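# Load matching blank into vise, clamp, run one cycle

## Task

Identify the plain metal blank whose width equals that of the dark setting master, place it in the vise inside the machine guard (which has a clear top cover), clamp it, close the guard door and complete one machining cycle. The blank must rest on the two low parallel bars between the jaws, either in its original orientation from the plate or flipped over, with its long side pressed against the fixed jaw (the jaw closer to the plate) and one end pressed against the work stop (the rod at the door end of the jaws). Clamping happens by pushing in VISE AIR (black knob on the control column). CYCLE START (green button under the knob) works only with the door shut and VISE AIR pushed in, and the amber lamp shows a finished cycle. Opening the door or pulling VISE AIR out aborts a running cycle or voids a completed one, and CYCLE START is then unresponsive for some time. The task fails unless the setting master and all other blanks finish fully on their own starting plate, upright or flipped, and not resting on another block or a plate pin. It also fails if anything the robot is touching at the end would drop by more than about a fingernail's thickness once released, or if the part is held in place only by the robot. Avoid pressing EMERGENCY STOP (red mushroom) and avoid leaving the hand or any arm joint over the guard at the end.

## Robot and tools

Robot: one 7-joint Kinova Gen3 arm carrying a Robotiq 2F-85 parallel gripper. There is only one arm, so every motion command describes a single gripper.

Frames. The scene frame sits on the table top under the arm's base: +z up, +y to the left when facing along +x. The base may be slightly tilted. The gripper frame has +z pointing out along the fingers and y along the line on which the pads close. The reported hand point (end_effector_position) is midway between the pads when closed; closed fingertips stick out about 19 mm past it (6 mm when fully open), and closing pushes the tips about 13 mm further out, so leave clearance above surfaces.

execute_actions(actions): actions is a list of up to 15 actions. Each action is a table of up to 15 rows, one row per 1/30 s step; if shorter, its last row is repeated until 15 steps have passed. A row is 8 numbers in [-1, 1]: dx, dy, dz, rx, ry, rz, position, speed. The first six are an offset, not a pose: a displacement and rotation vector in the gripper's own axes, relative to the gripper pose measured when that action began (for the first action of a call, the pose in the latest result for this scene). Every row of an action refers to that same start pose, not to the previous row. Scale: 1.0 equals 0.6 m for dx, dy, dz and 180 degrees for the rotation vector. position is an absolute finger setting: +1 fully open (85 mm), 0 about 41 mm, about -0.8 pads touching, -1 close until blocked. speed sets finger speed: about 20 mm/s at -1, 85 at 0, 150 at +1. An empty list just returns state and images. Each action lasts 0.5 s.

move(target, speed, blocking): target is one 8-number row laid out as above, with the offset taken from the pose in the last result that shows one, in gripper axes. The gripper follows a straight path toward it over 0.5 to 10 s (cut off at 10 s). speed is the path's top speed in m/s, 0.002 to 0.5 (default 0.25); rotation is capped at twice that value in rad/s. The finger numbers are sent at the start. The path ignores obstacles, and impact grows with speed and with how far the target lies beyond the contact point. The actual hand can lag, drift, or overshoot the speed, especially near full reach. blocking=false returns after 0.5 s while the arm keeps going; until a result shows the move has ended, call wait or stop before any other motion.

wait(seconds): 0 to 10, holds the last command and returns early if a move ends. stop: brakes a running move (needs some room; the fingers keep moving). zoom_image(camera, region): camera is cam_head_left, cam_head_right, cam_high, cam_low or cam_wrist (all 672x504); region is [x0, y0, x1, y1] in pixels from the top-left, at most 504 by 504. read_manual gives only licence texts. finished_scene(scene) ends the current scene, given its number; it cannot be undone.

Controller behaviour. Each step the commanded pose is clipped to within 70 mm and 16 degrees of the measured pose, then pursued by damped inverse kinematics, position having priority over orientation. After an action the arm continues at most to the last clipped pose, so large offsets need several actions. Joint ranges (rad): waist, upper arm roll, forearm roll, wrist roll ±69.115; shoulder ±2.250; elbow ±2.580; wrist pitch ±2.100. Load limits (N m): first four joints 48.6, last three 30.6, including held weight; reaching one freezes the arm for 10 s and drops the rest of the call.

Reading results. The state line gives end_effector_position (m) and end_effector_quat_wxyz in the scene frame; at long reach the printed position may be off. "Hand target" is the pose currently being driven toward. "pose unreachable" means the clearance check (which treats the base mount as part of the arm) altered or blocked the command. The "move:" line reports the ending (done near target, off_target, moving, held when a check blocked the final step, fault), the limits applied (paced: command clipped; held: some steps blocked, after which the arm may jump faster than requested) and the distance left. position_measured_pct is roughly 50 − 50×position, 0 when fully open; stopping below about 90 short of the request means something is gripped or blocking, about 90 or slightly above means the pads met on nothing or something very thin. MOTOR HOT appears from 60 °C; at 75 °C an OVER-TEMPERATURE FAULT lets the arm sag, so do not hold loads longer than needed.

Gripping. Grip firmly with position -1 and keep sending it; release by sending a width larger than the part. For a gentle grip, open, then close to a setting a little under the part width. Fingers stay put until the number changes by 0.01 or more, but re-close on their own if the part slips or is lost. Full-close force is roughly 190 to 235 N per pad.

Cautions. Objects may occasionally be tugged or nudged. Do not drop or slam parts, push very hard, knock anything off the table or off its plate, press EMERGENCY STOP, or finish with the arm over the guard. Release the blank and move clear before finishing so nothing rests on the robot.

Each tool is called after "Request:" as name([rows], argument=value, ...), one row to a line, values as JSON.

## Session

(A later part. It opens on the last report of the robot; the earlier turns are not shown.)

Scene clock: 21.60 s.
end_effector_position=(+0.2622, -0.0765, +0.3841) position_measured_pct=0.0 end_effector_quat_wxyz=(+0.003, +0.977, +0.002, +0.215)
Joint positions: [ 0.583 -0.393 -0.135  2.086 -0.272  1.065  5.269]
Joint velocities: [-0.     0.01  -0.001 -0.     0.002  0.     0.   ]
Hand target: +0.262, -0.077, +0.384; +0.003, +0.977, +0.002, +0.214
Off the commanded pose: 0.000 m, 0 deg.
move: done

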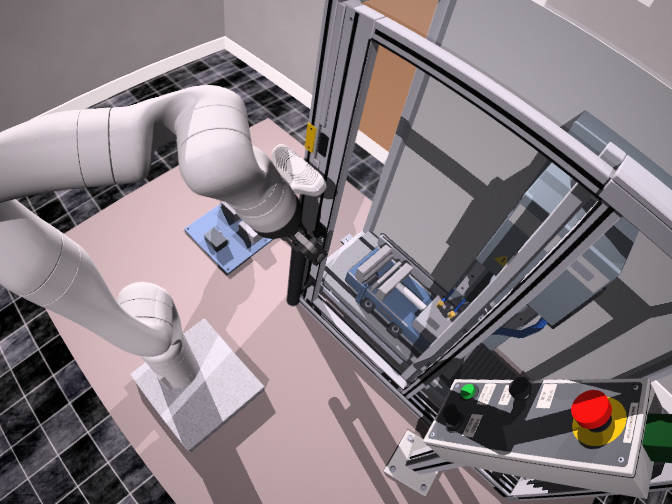

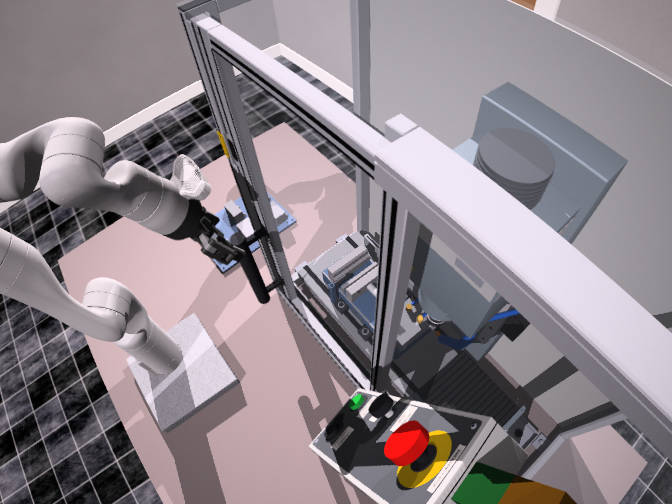

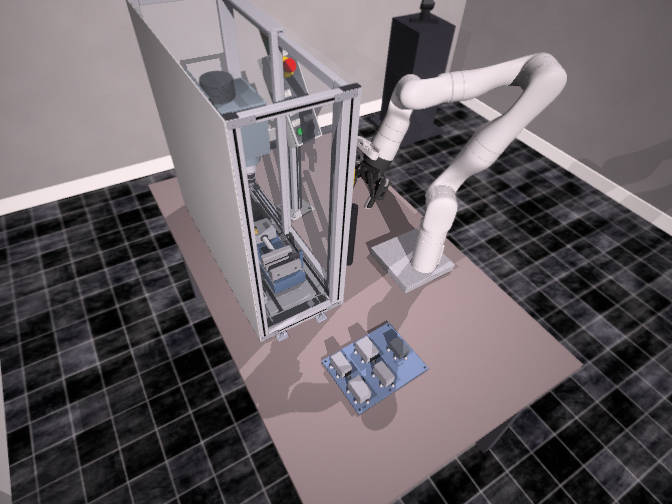

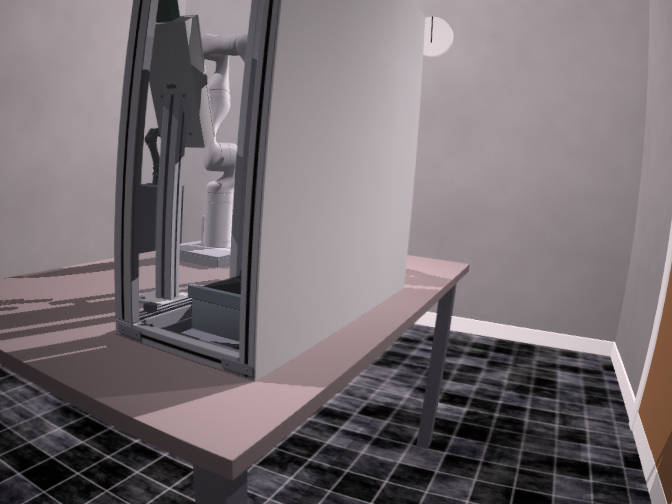

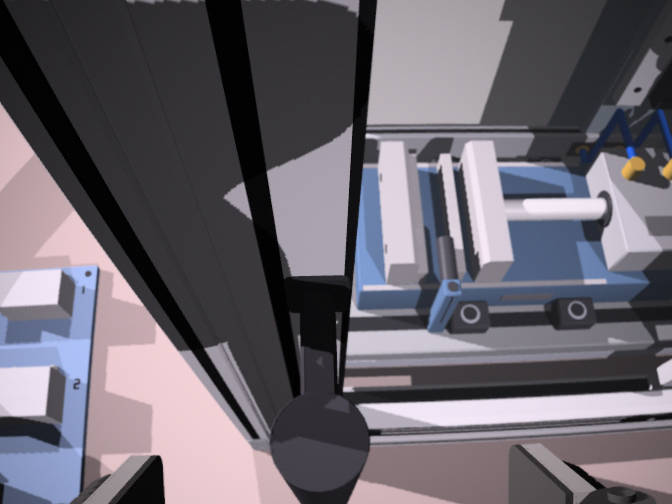

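Request:
move(target=[0, -0.007, 0.083, 0, 0, 0, 0.1, 0], speed=0.08)

Request:
move(target=[0, 0.1, 0, 0, 0, 0, 0.1, 0], speed=0.04)

Scene clock: 22.83 s.
end_effector_position=(+0.2831, -0.0723, +0.3391) position_measured_pct=45.2 end_effector_quat_wxyz=(+0.003, +0.977, +0.002, +0.215)
Joint positions: [ 0.572 -0.32  -0.197  2.193 -0.287  0.873  5.249]
Joint velocities: [-0.     0.004 -0.     0.001  0.002 -0.     0.001]
Hand target: +0.283, -0.072, +0.339; +0.003, +0.977, +0.002, +0.215
Off the commanded pose: 0.000 m, 0 deg.
move: done

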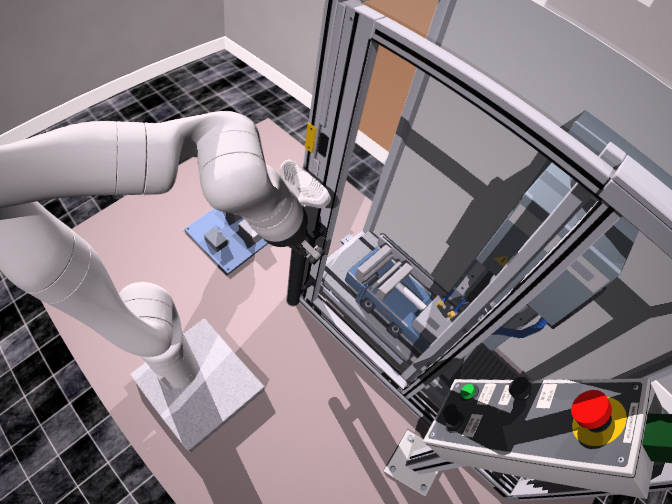

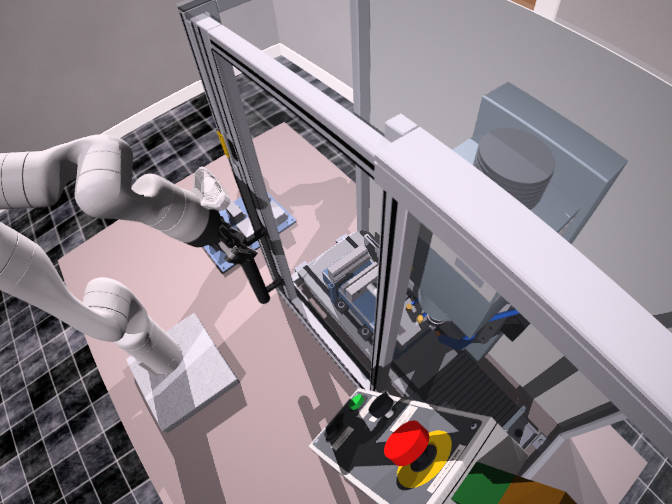

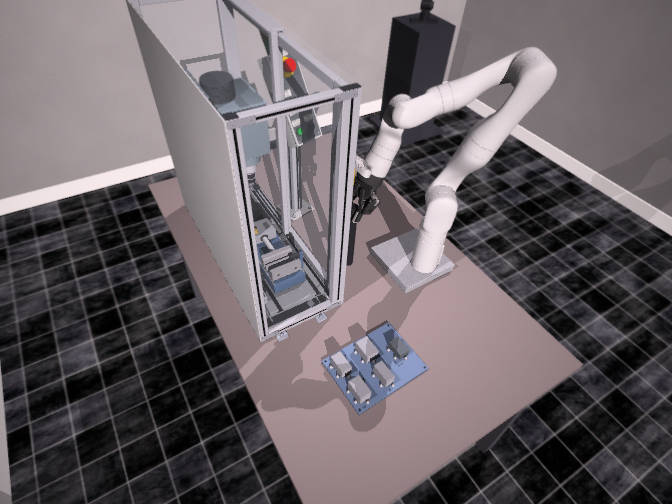

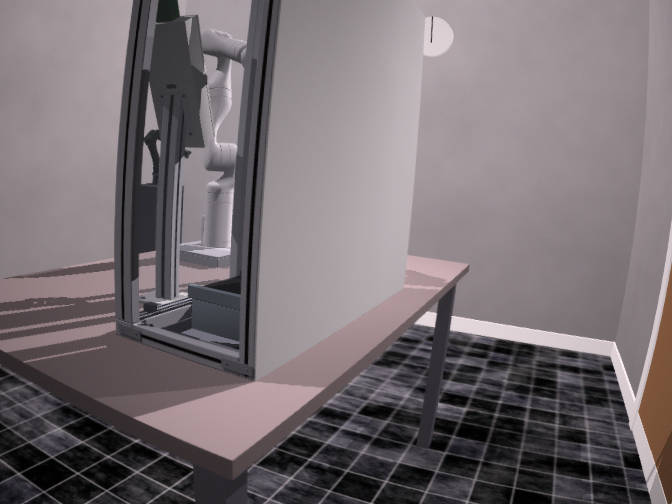

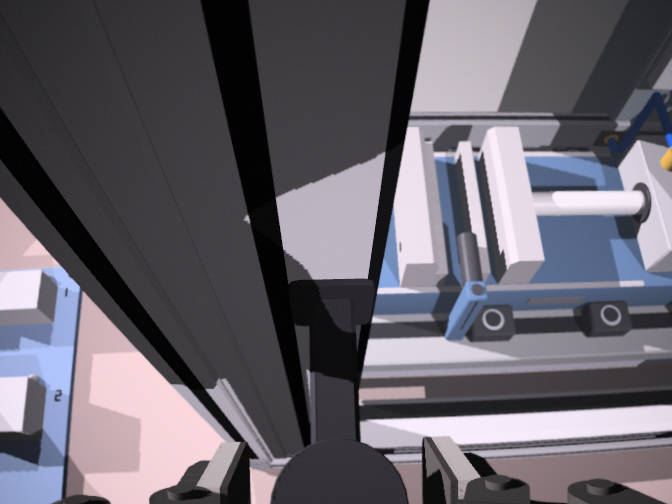

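Scene clock: 24.60 s.
end_effector_position=(+0.2830, -0.1301, +0.3390) position_measured_pct=45.2 end_effector_quat_wxyz=(+0.001, +0.977, +0.004, +0.214)
Joint positions: [ 0.595 -0.235 -0.022  2.143 -0.312  0.89   5.467]
Joint velocities: [ 0.004  0.001 -0.003 -0.001 -0.001  0.002  0.002]
Hand target: +0.283, -0.132, +0.339; +0.003, +0.977, +0.002, +0.215
Off the commanded pose: 0.002 m, 0 deg.
move: done

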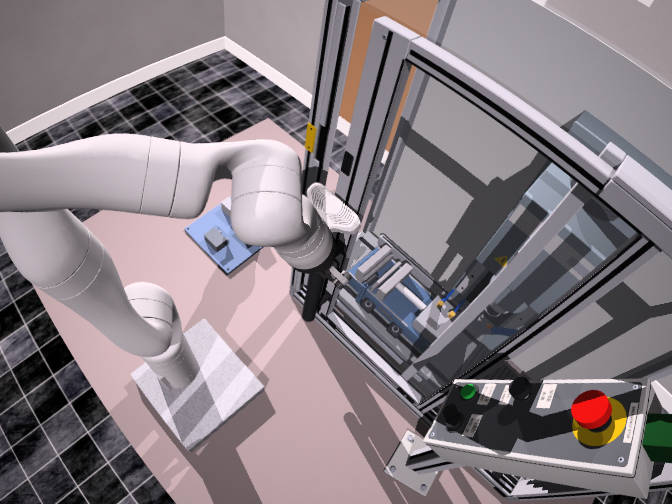

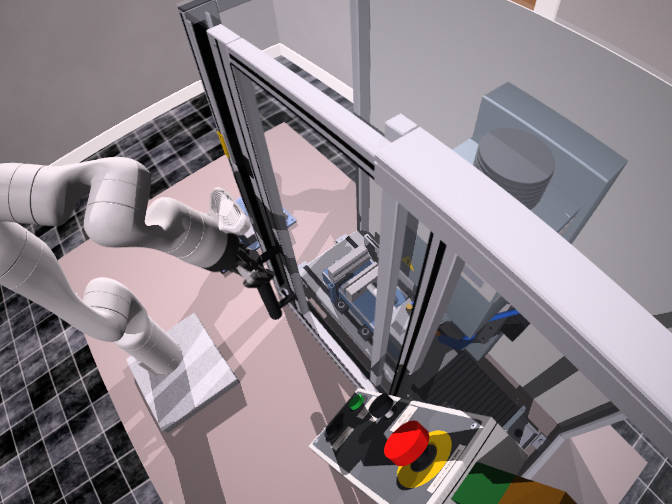

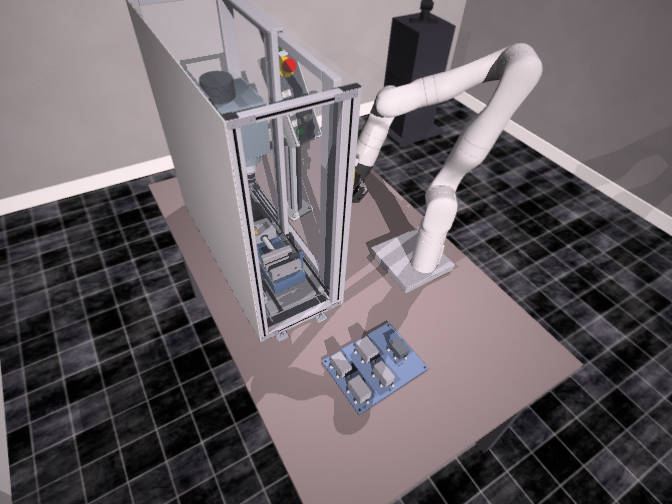

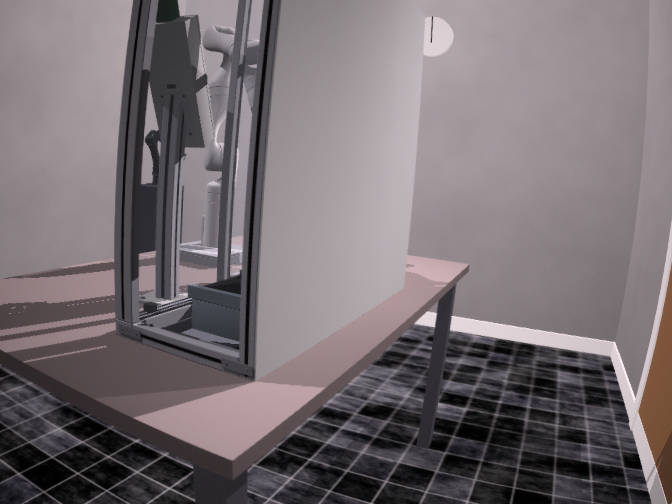

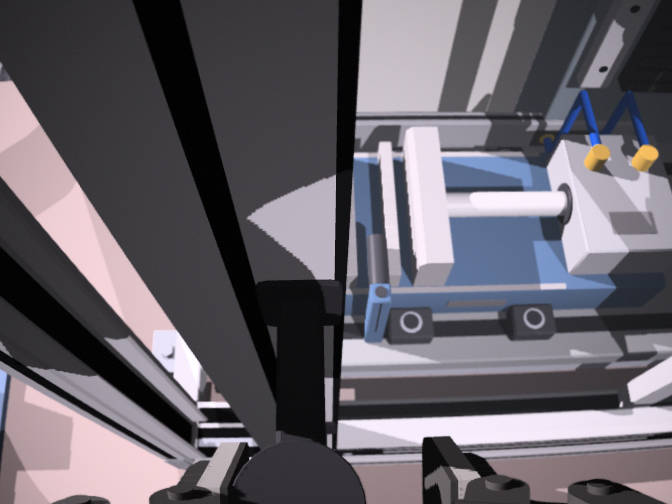

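Request:
move(target=[0, 0.2, 0, 0, 0, 0, 0.1, 0], speed=0.08)

Scene clock: 26.53 s.
end_effector_position=(+0.2833, -0.2472, +0.3386) position_measured_pct=45.2 end_effector_quat_wxyz=(-0.002, +0.977, +0.006, +0.213)
Joint positions: [ 0.693 -0.009  0.224  1.957 -0.421  0.975  5.859]
Joint velocities: [ 0.002  0.003 -0.001 -0.002 -0.002  0.002  0.   ]
Hand target: +0.283, -0.250, +0.339; +0.001, +0.977, +0.004, +0.214
Off the commanded pose: 0.003 m, 0 deg.
move: done

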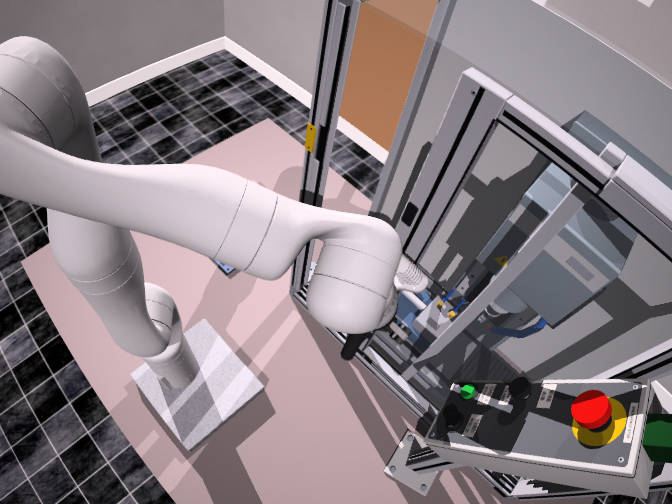

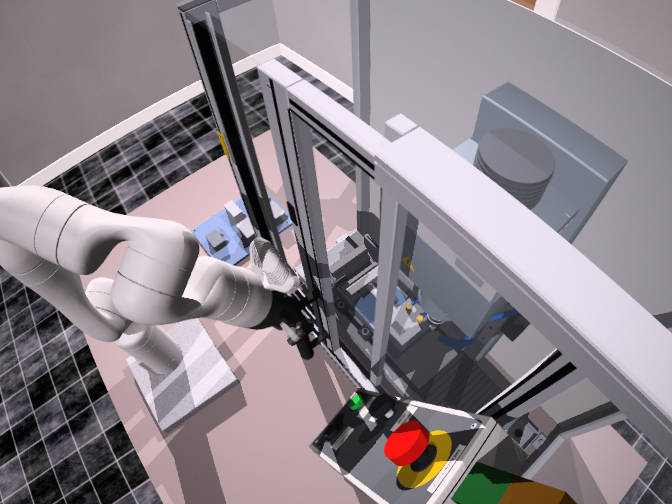

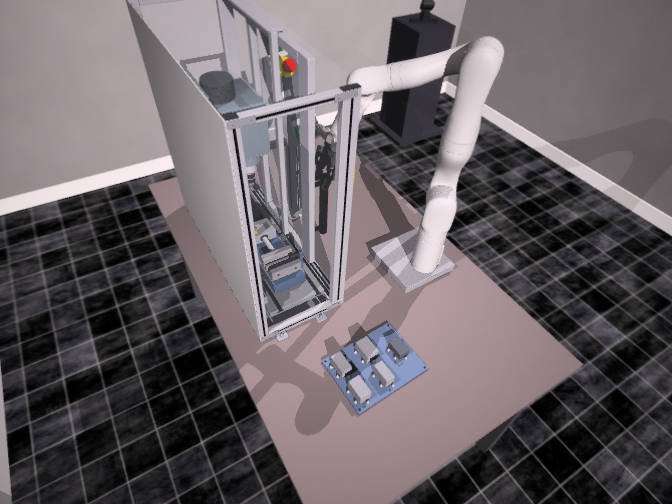

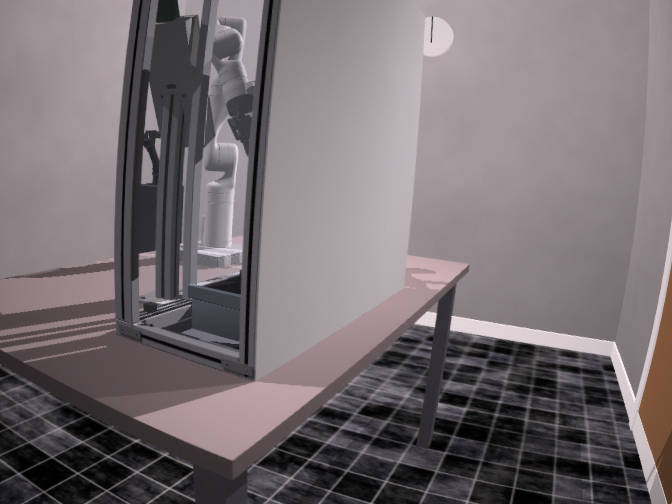

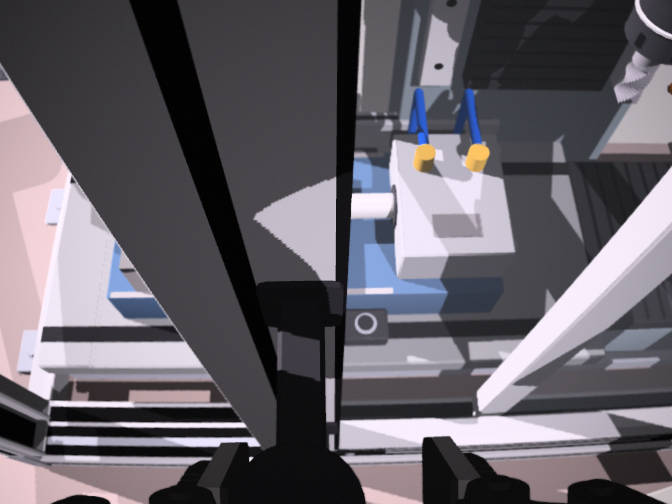

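Request:
move(target=[0, 0.12, 0, -0.11, 0, 0, 0.1, 0], speed=0.06)

Scene clock: 30.00 s.
end_effector_position=(+0.2853, -0.3168, +0.3382) position_measured_pct=45.2 end_effector_quat_wxyz=(+0.164, +0.963, -0.029, +0.211)
Joint positions: [ 0.677 -0.049  0.134  2.052 -0.116  0.602  5.559]
Joint velocities: [ 0.004 -0.001 -0.004  0.     0.001 -0.001 -0.002]
Hand target: +0.284, -0.319, +0.339; +0.166, +0.963, -0.031, +0.211
Off the commanded pose: 0.003 m, 0 deg.
move: done

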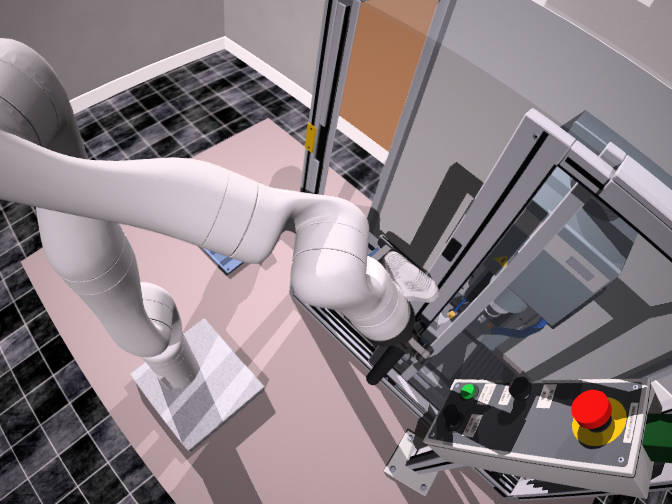

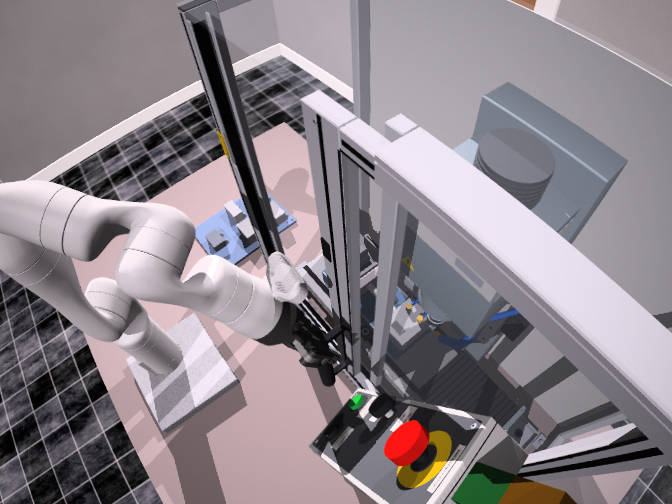

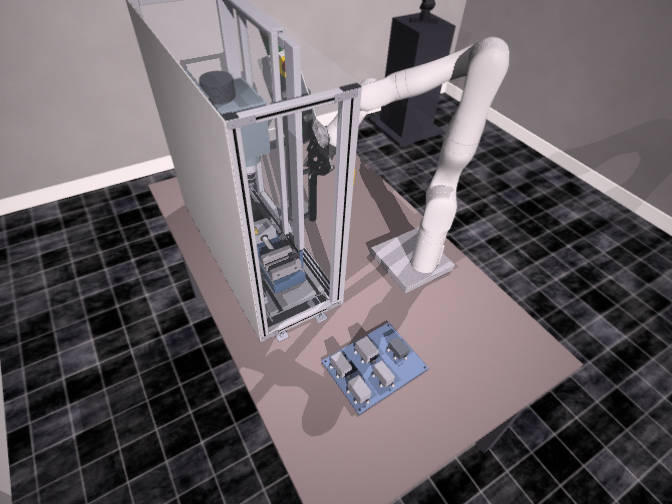

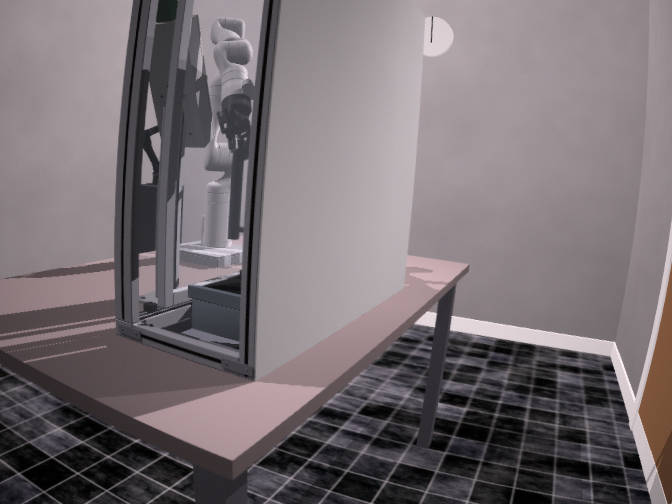

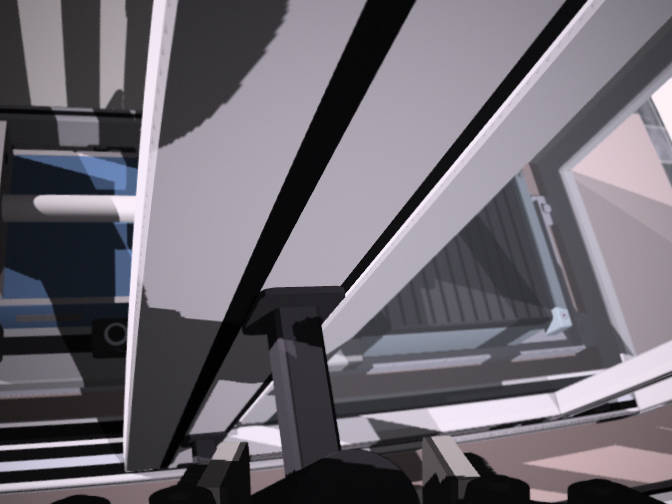

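Request:
move(target=[0.042, 0.024, -0.088, 0, 0, 0, 0.3, 0], speed=0.1)

Scene clock: 31.33 s.
end_effector_position=(+0.2852, -0.3131, +0.3983) position_measured_pct=34.9 end_effector_quat_wxyz=(+0.165, +0.963, -0.030, +0.211)
Joint positions: [ 0.674 -0.107  0.117  1.901 -0.069  0.808  5.497]
Joint velocities: [-0.001 -0.001  0.    -0.001  0.001  0.    -0.001]
Hand target: +0.285, -0.313, +0.398; +0.165, +0.963, -0.030, +0.211
Off the commanded pose: 0.000 m, 0 deg.
move: done

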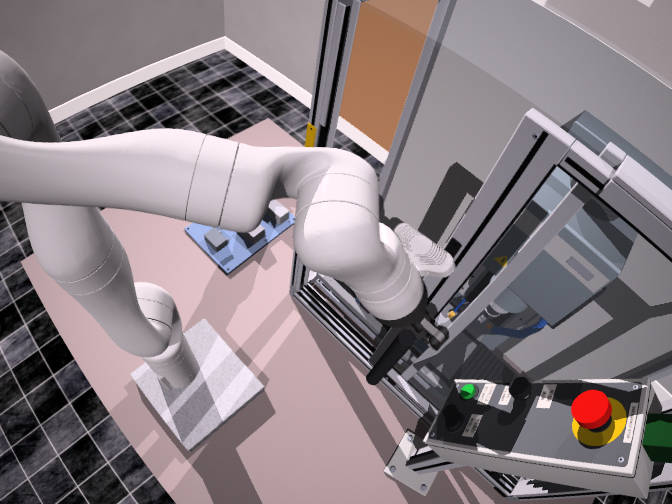

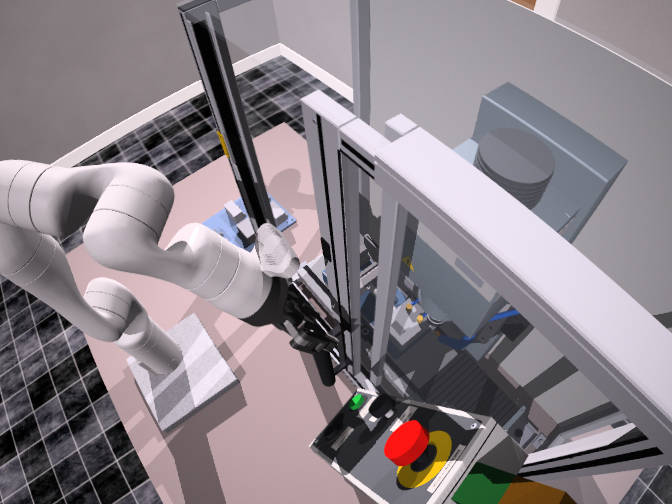

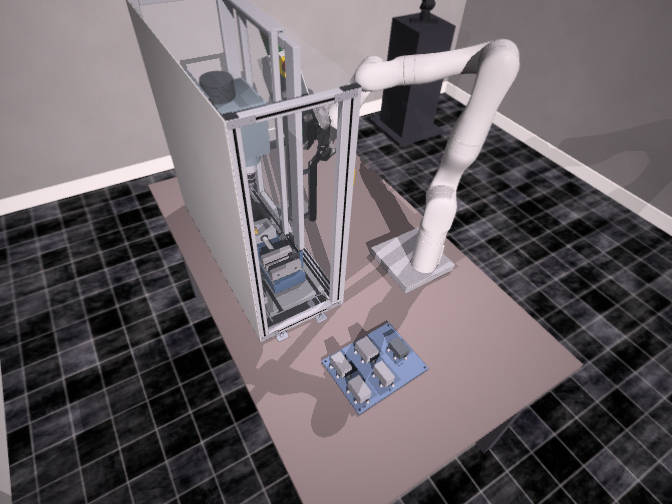

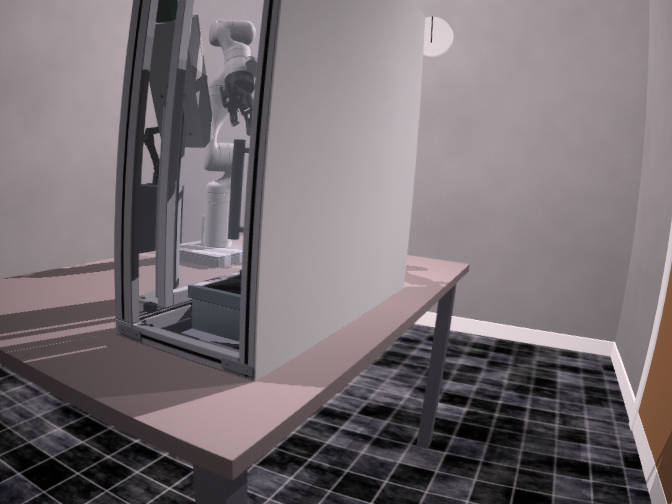

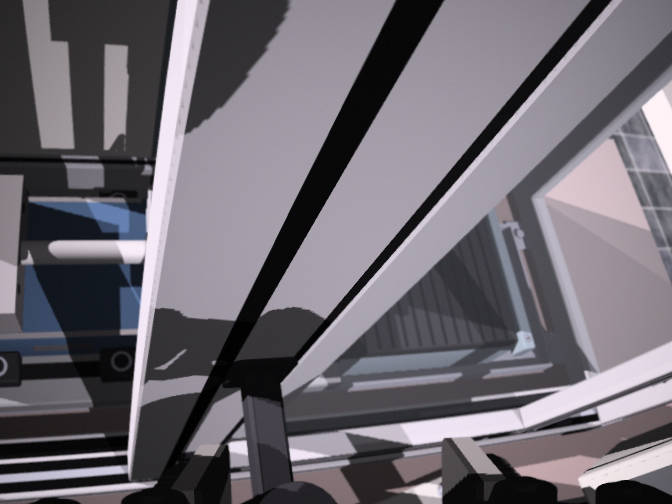

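Request:
move(target=[-0.0457, -0.249, -0.0367, 0.1063, -0.136, -0.0193, 0.3, 0], speed=0.2)

Request:
move(target=[0.25, 0, 0.13, 0, 0, 0, 0.3, 0], speed=0.15)

Scene clock: 34.03 s.
end_effector_position=(+0.2709, -0.1654, +0.3609) position_measured_pct=34.9 end_effector_quat_wxyz=(-0.000, +1.000, +0.000, +0.001)
Joint positions: [ 0.533  0.02  -0.079  1.759 -0.001  1.36   5.185]
Joint velocities: [-0.001  0.005 -0.004 -0.001  0.     0.    -0.   ]
Hand target: +0.271, -0.165, +0.361; -0.001, +1.000, +0.001, +0.001
Off the commanded pose: 0.001 m, 0 deg.
move: done

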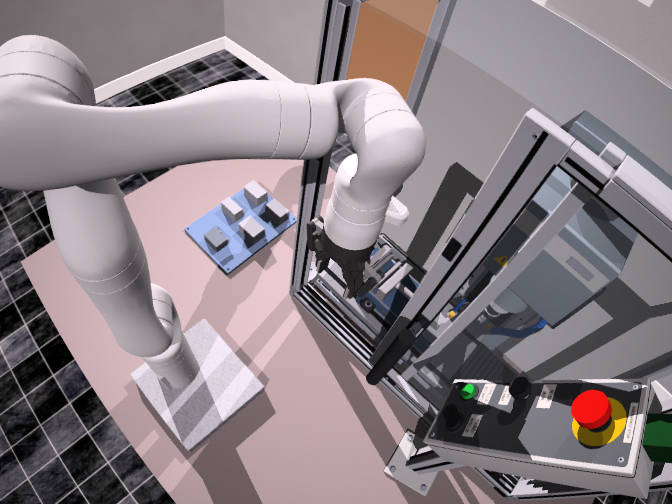

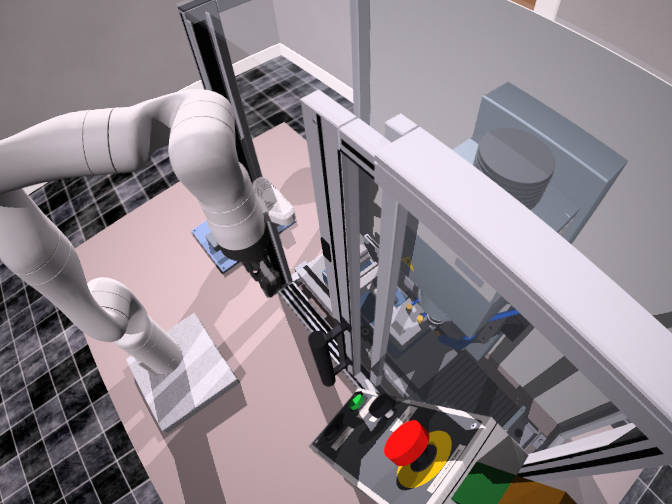

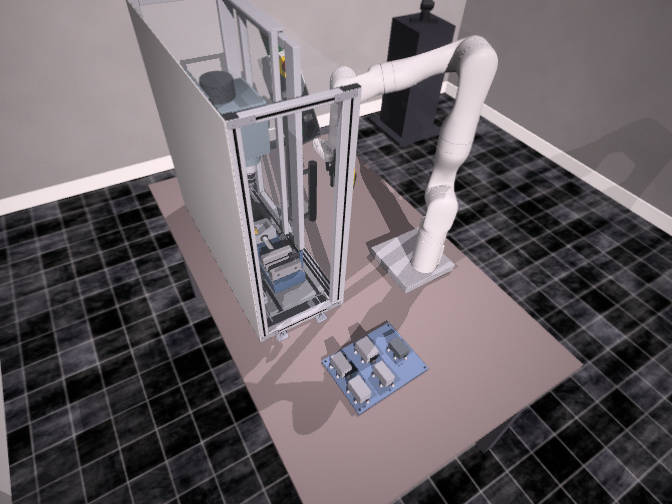

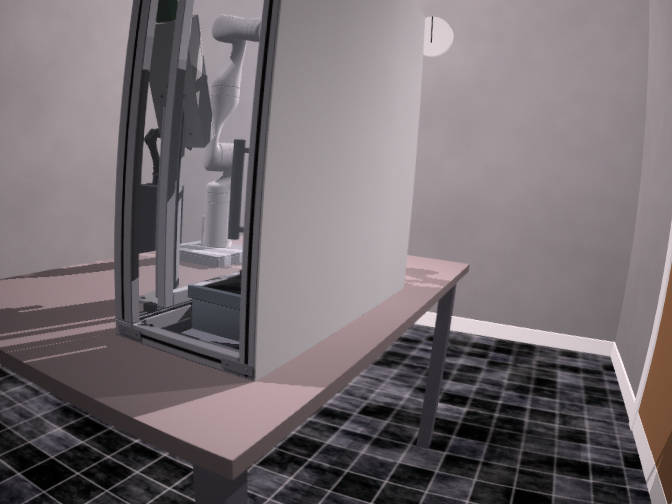

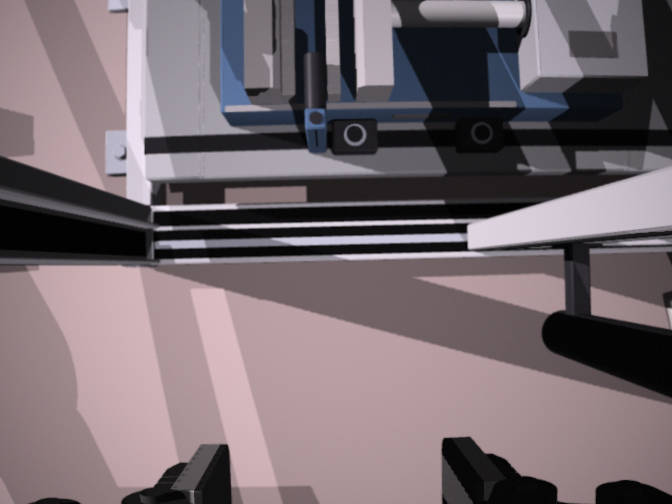

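Scene clock: 35.53 s.
end_effector_position=(+0.4214, -0.1655, +0.2838) position_measured_pct=34.9 end_effector_quat_wxyz=(-0.001, +1.000, +0.000, +0.002)
Joint positions: [ 0.397  0.384 -0.133  1.55   0.049  1.206  4.987]
Joint velocities: [-0.001  0.008 -0.002 -0.001 -0.     0.    -0.001]
Hand target: +0.421, -0.165, +0.283; -0.001, +1.000, +0.000, +0.002
Off the commanded pose: 0.001 m, 0 deg.
move: done

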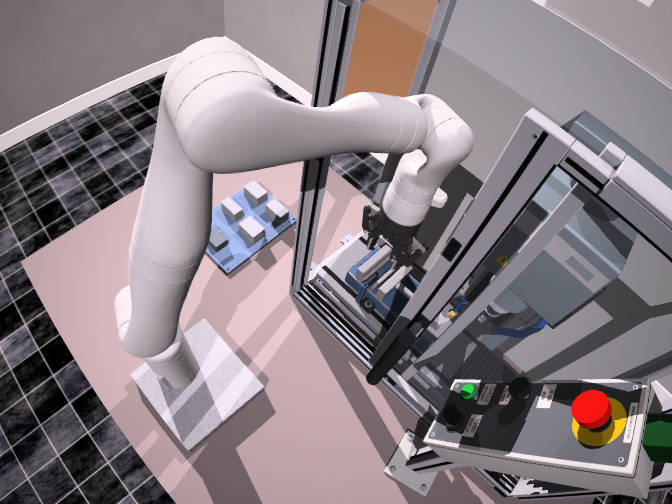

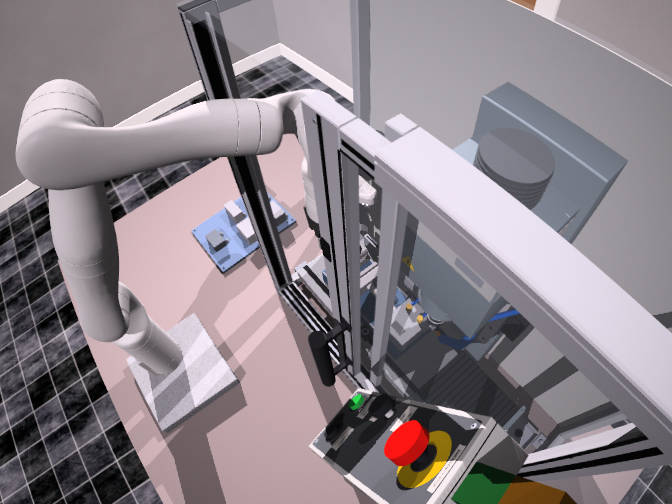

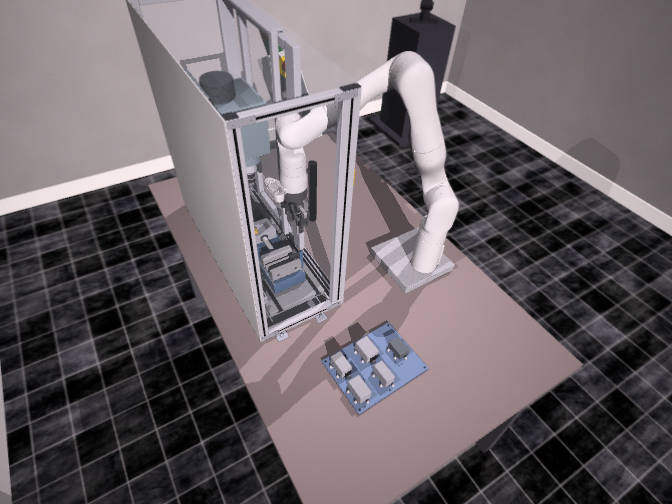

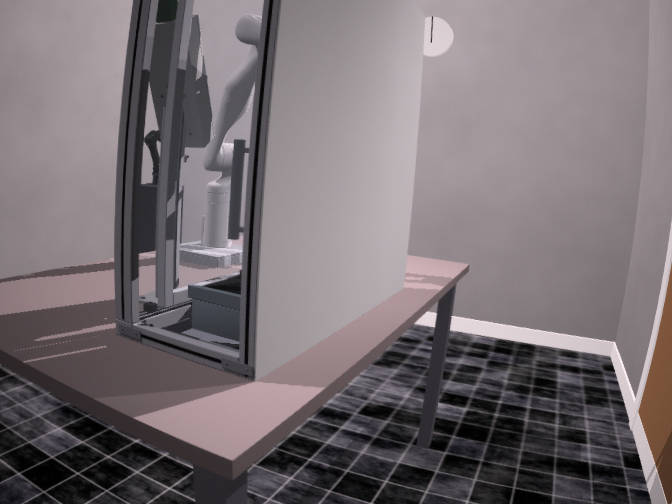

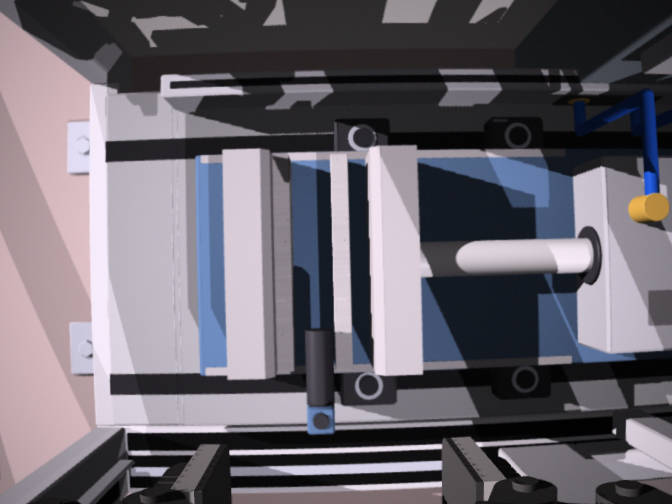

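Request:
zoom_image(camera="cam_wrist", region=[180, 130, 460, 450])

Region (180, 130, 460, 450) of cam_wrist's 672x504 image, scaled by 1.575; it fills the left 441 columns of this view, and the rest is white.

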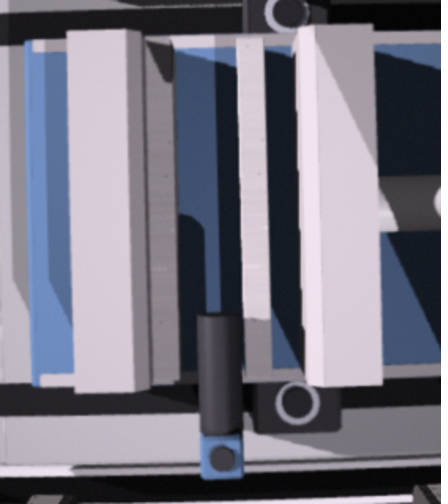

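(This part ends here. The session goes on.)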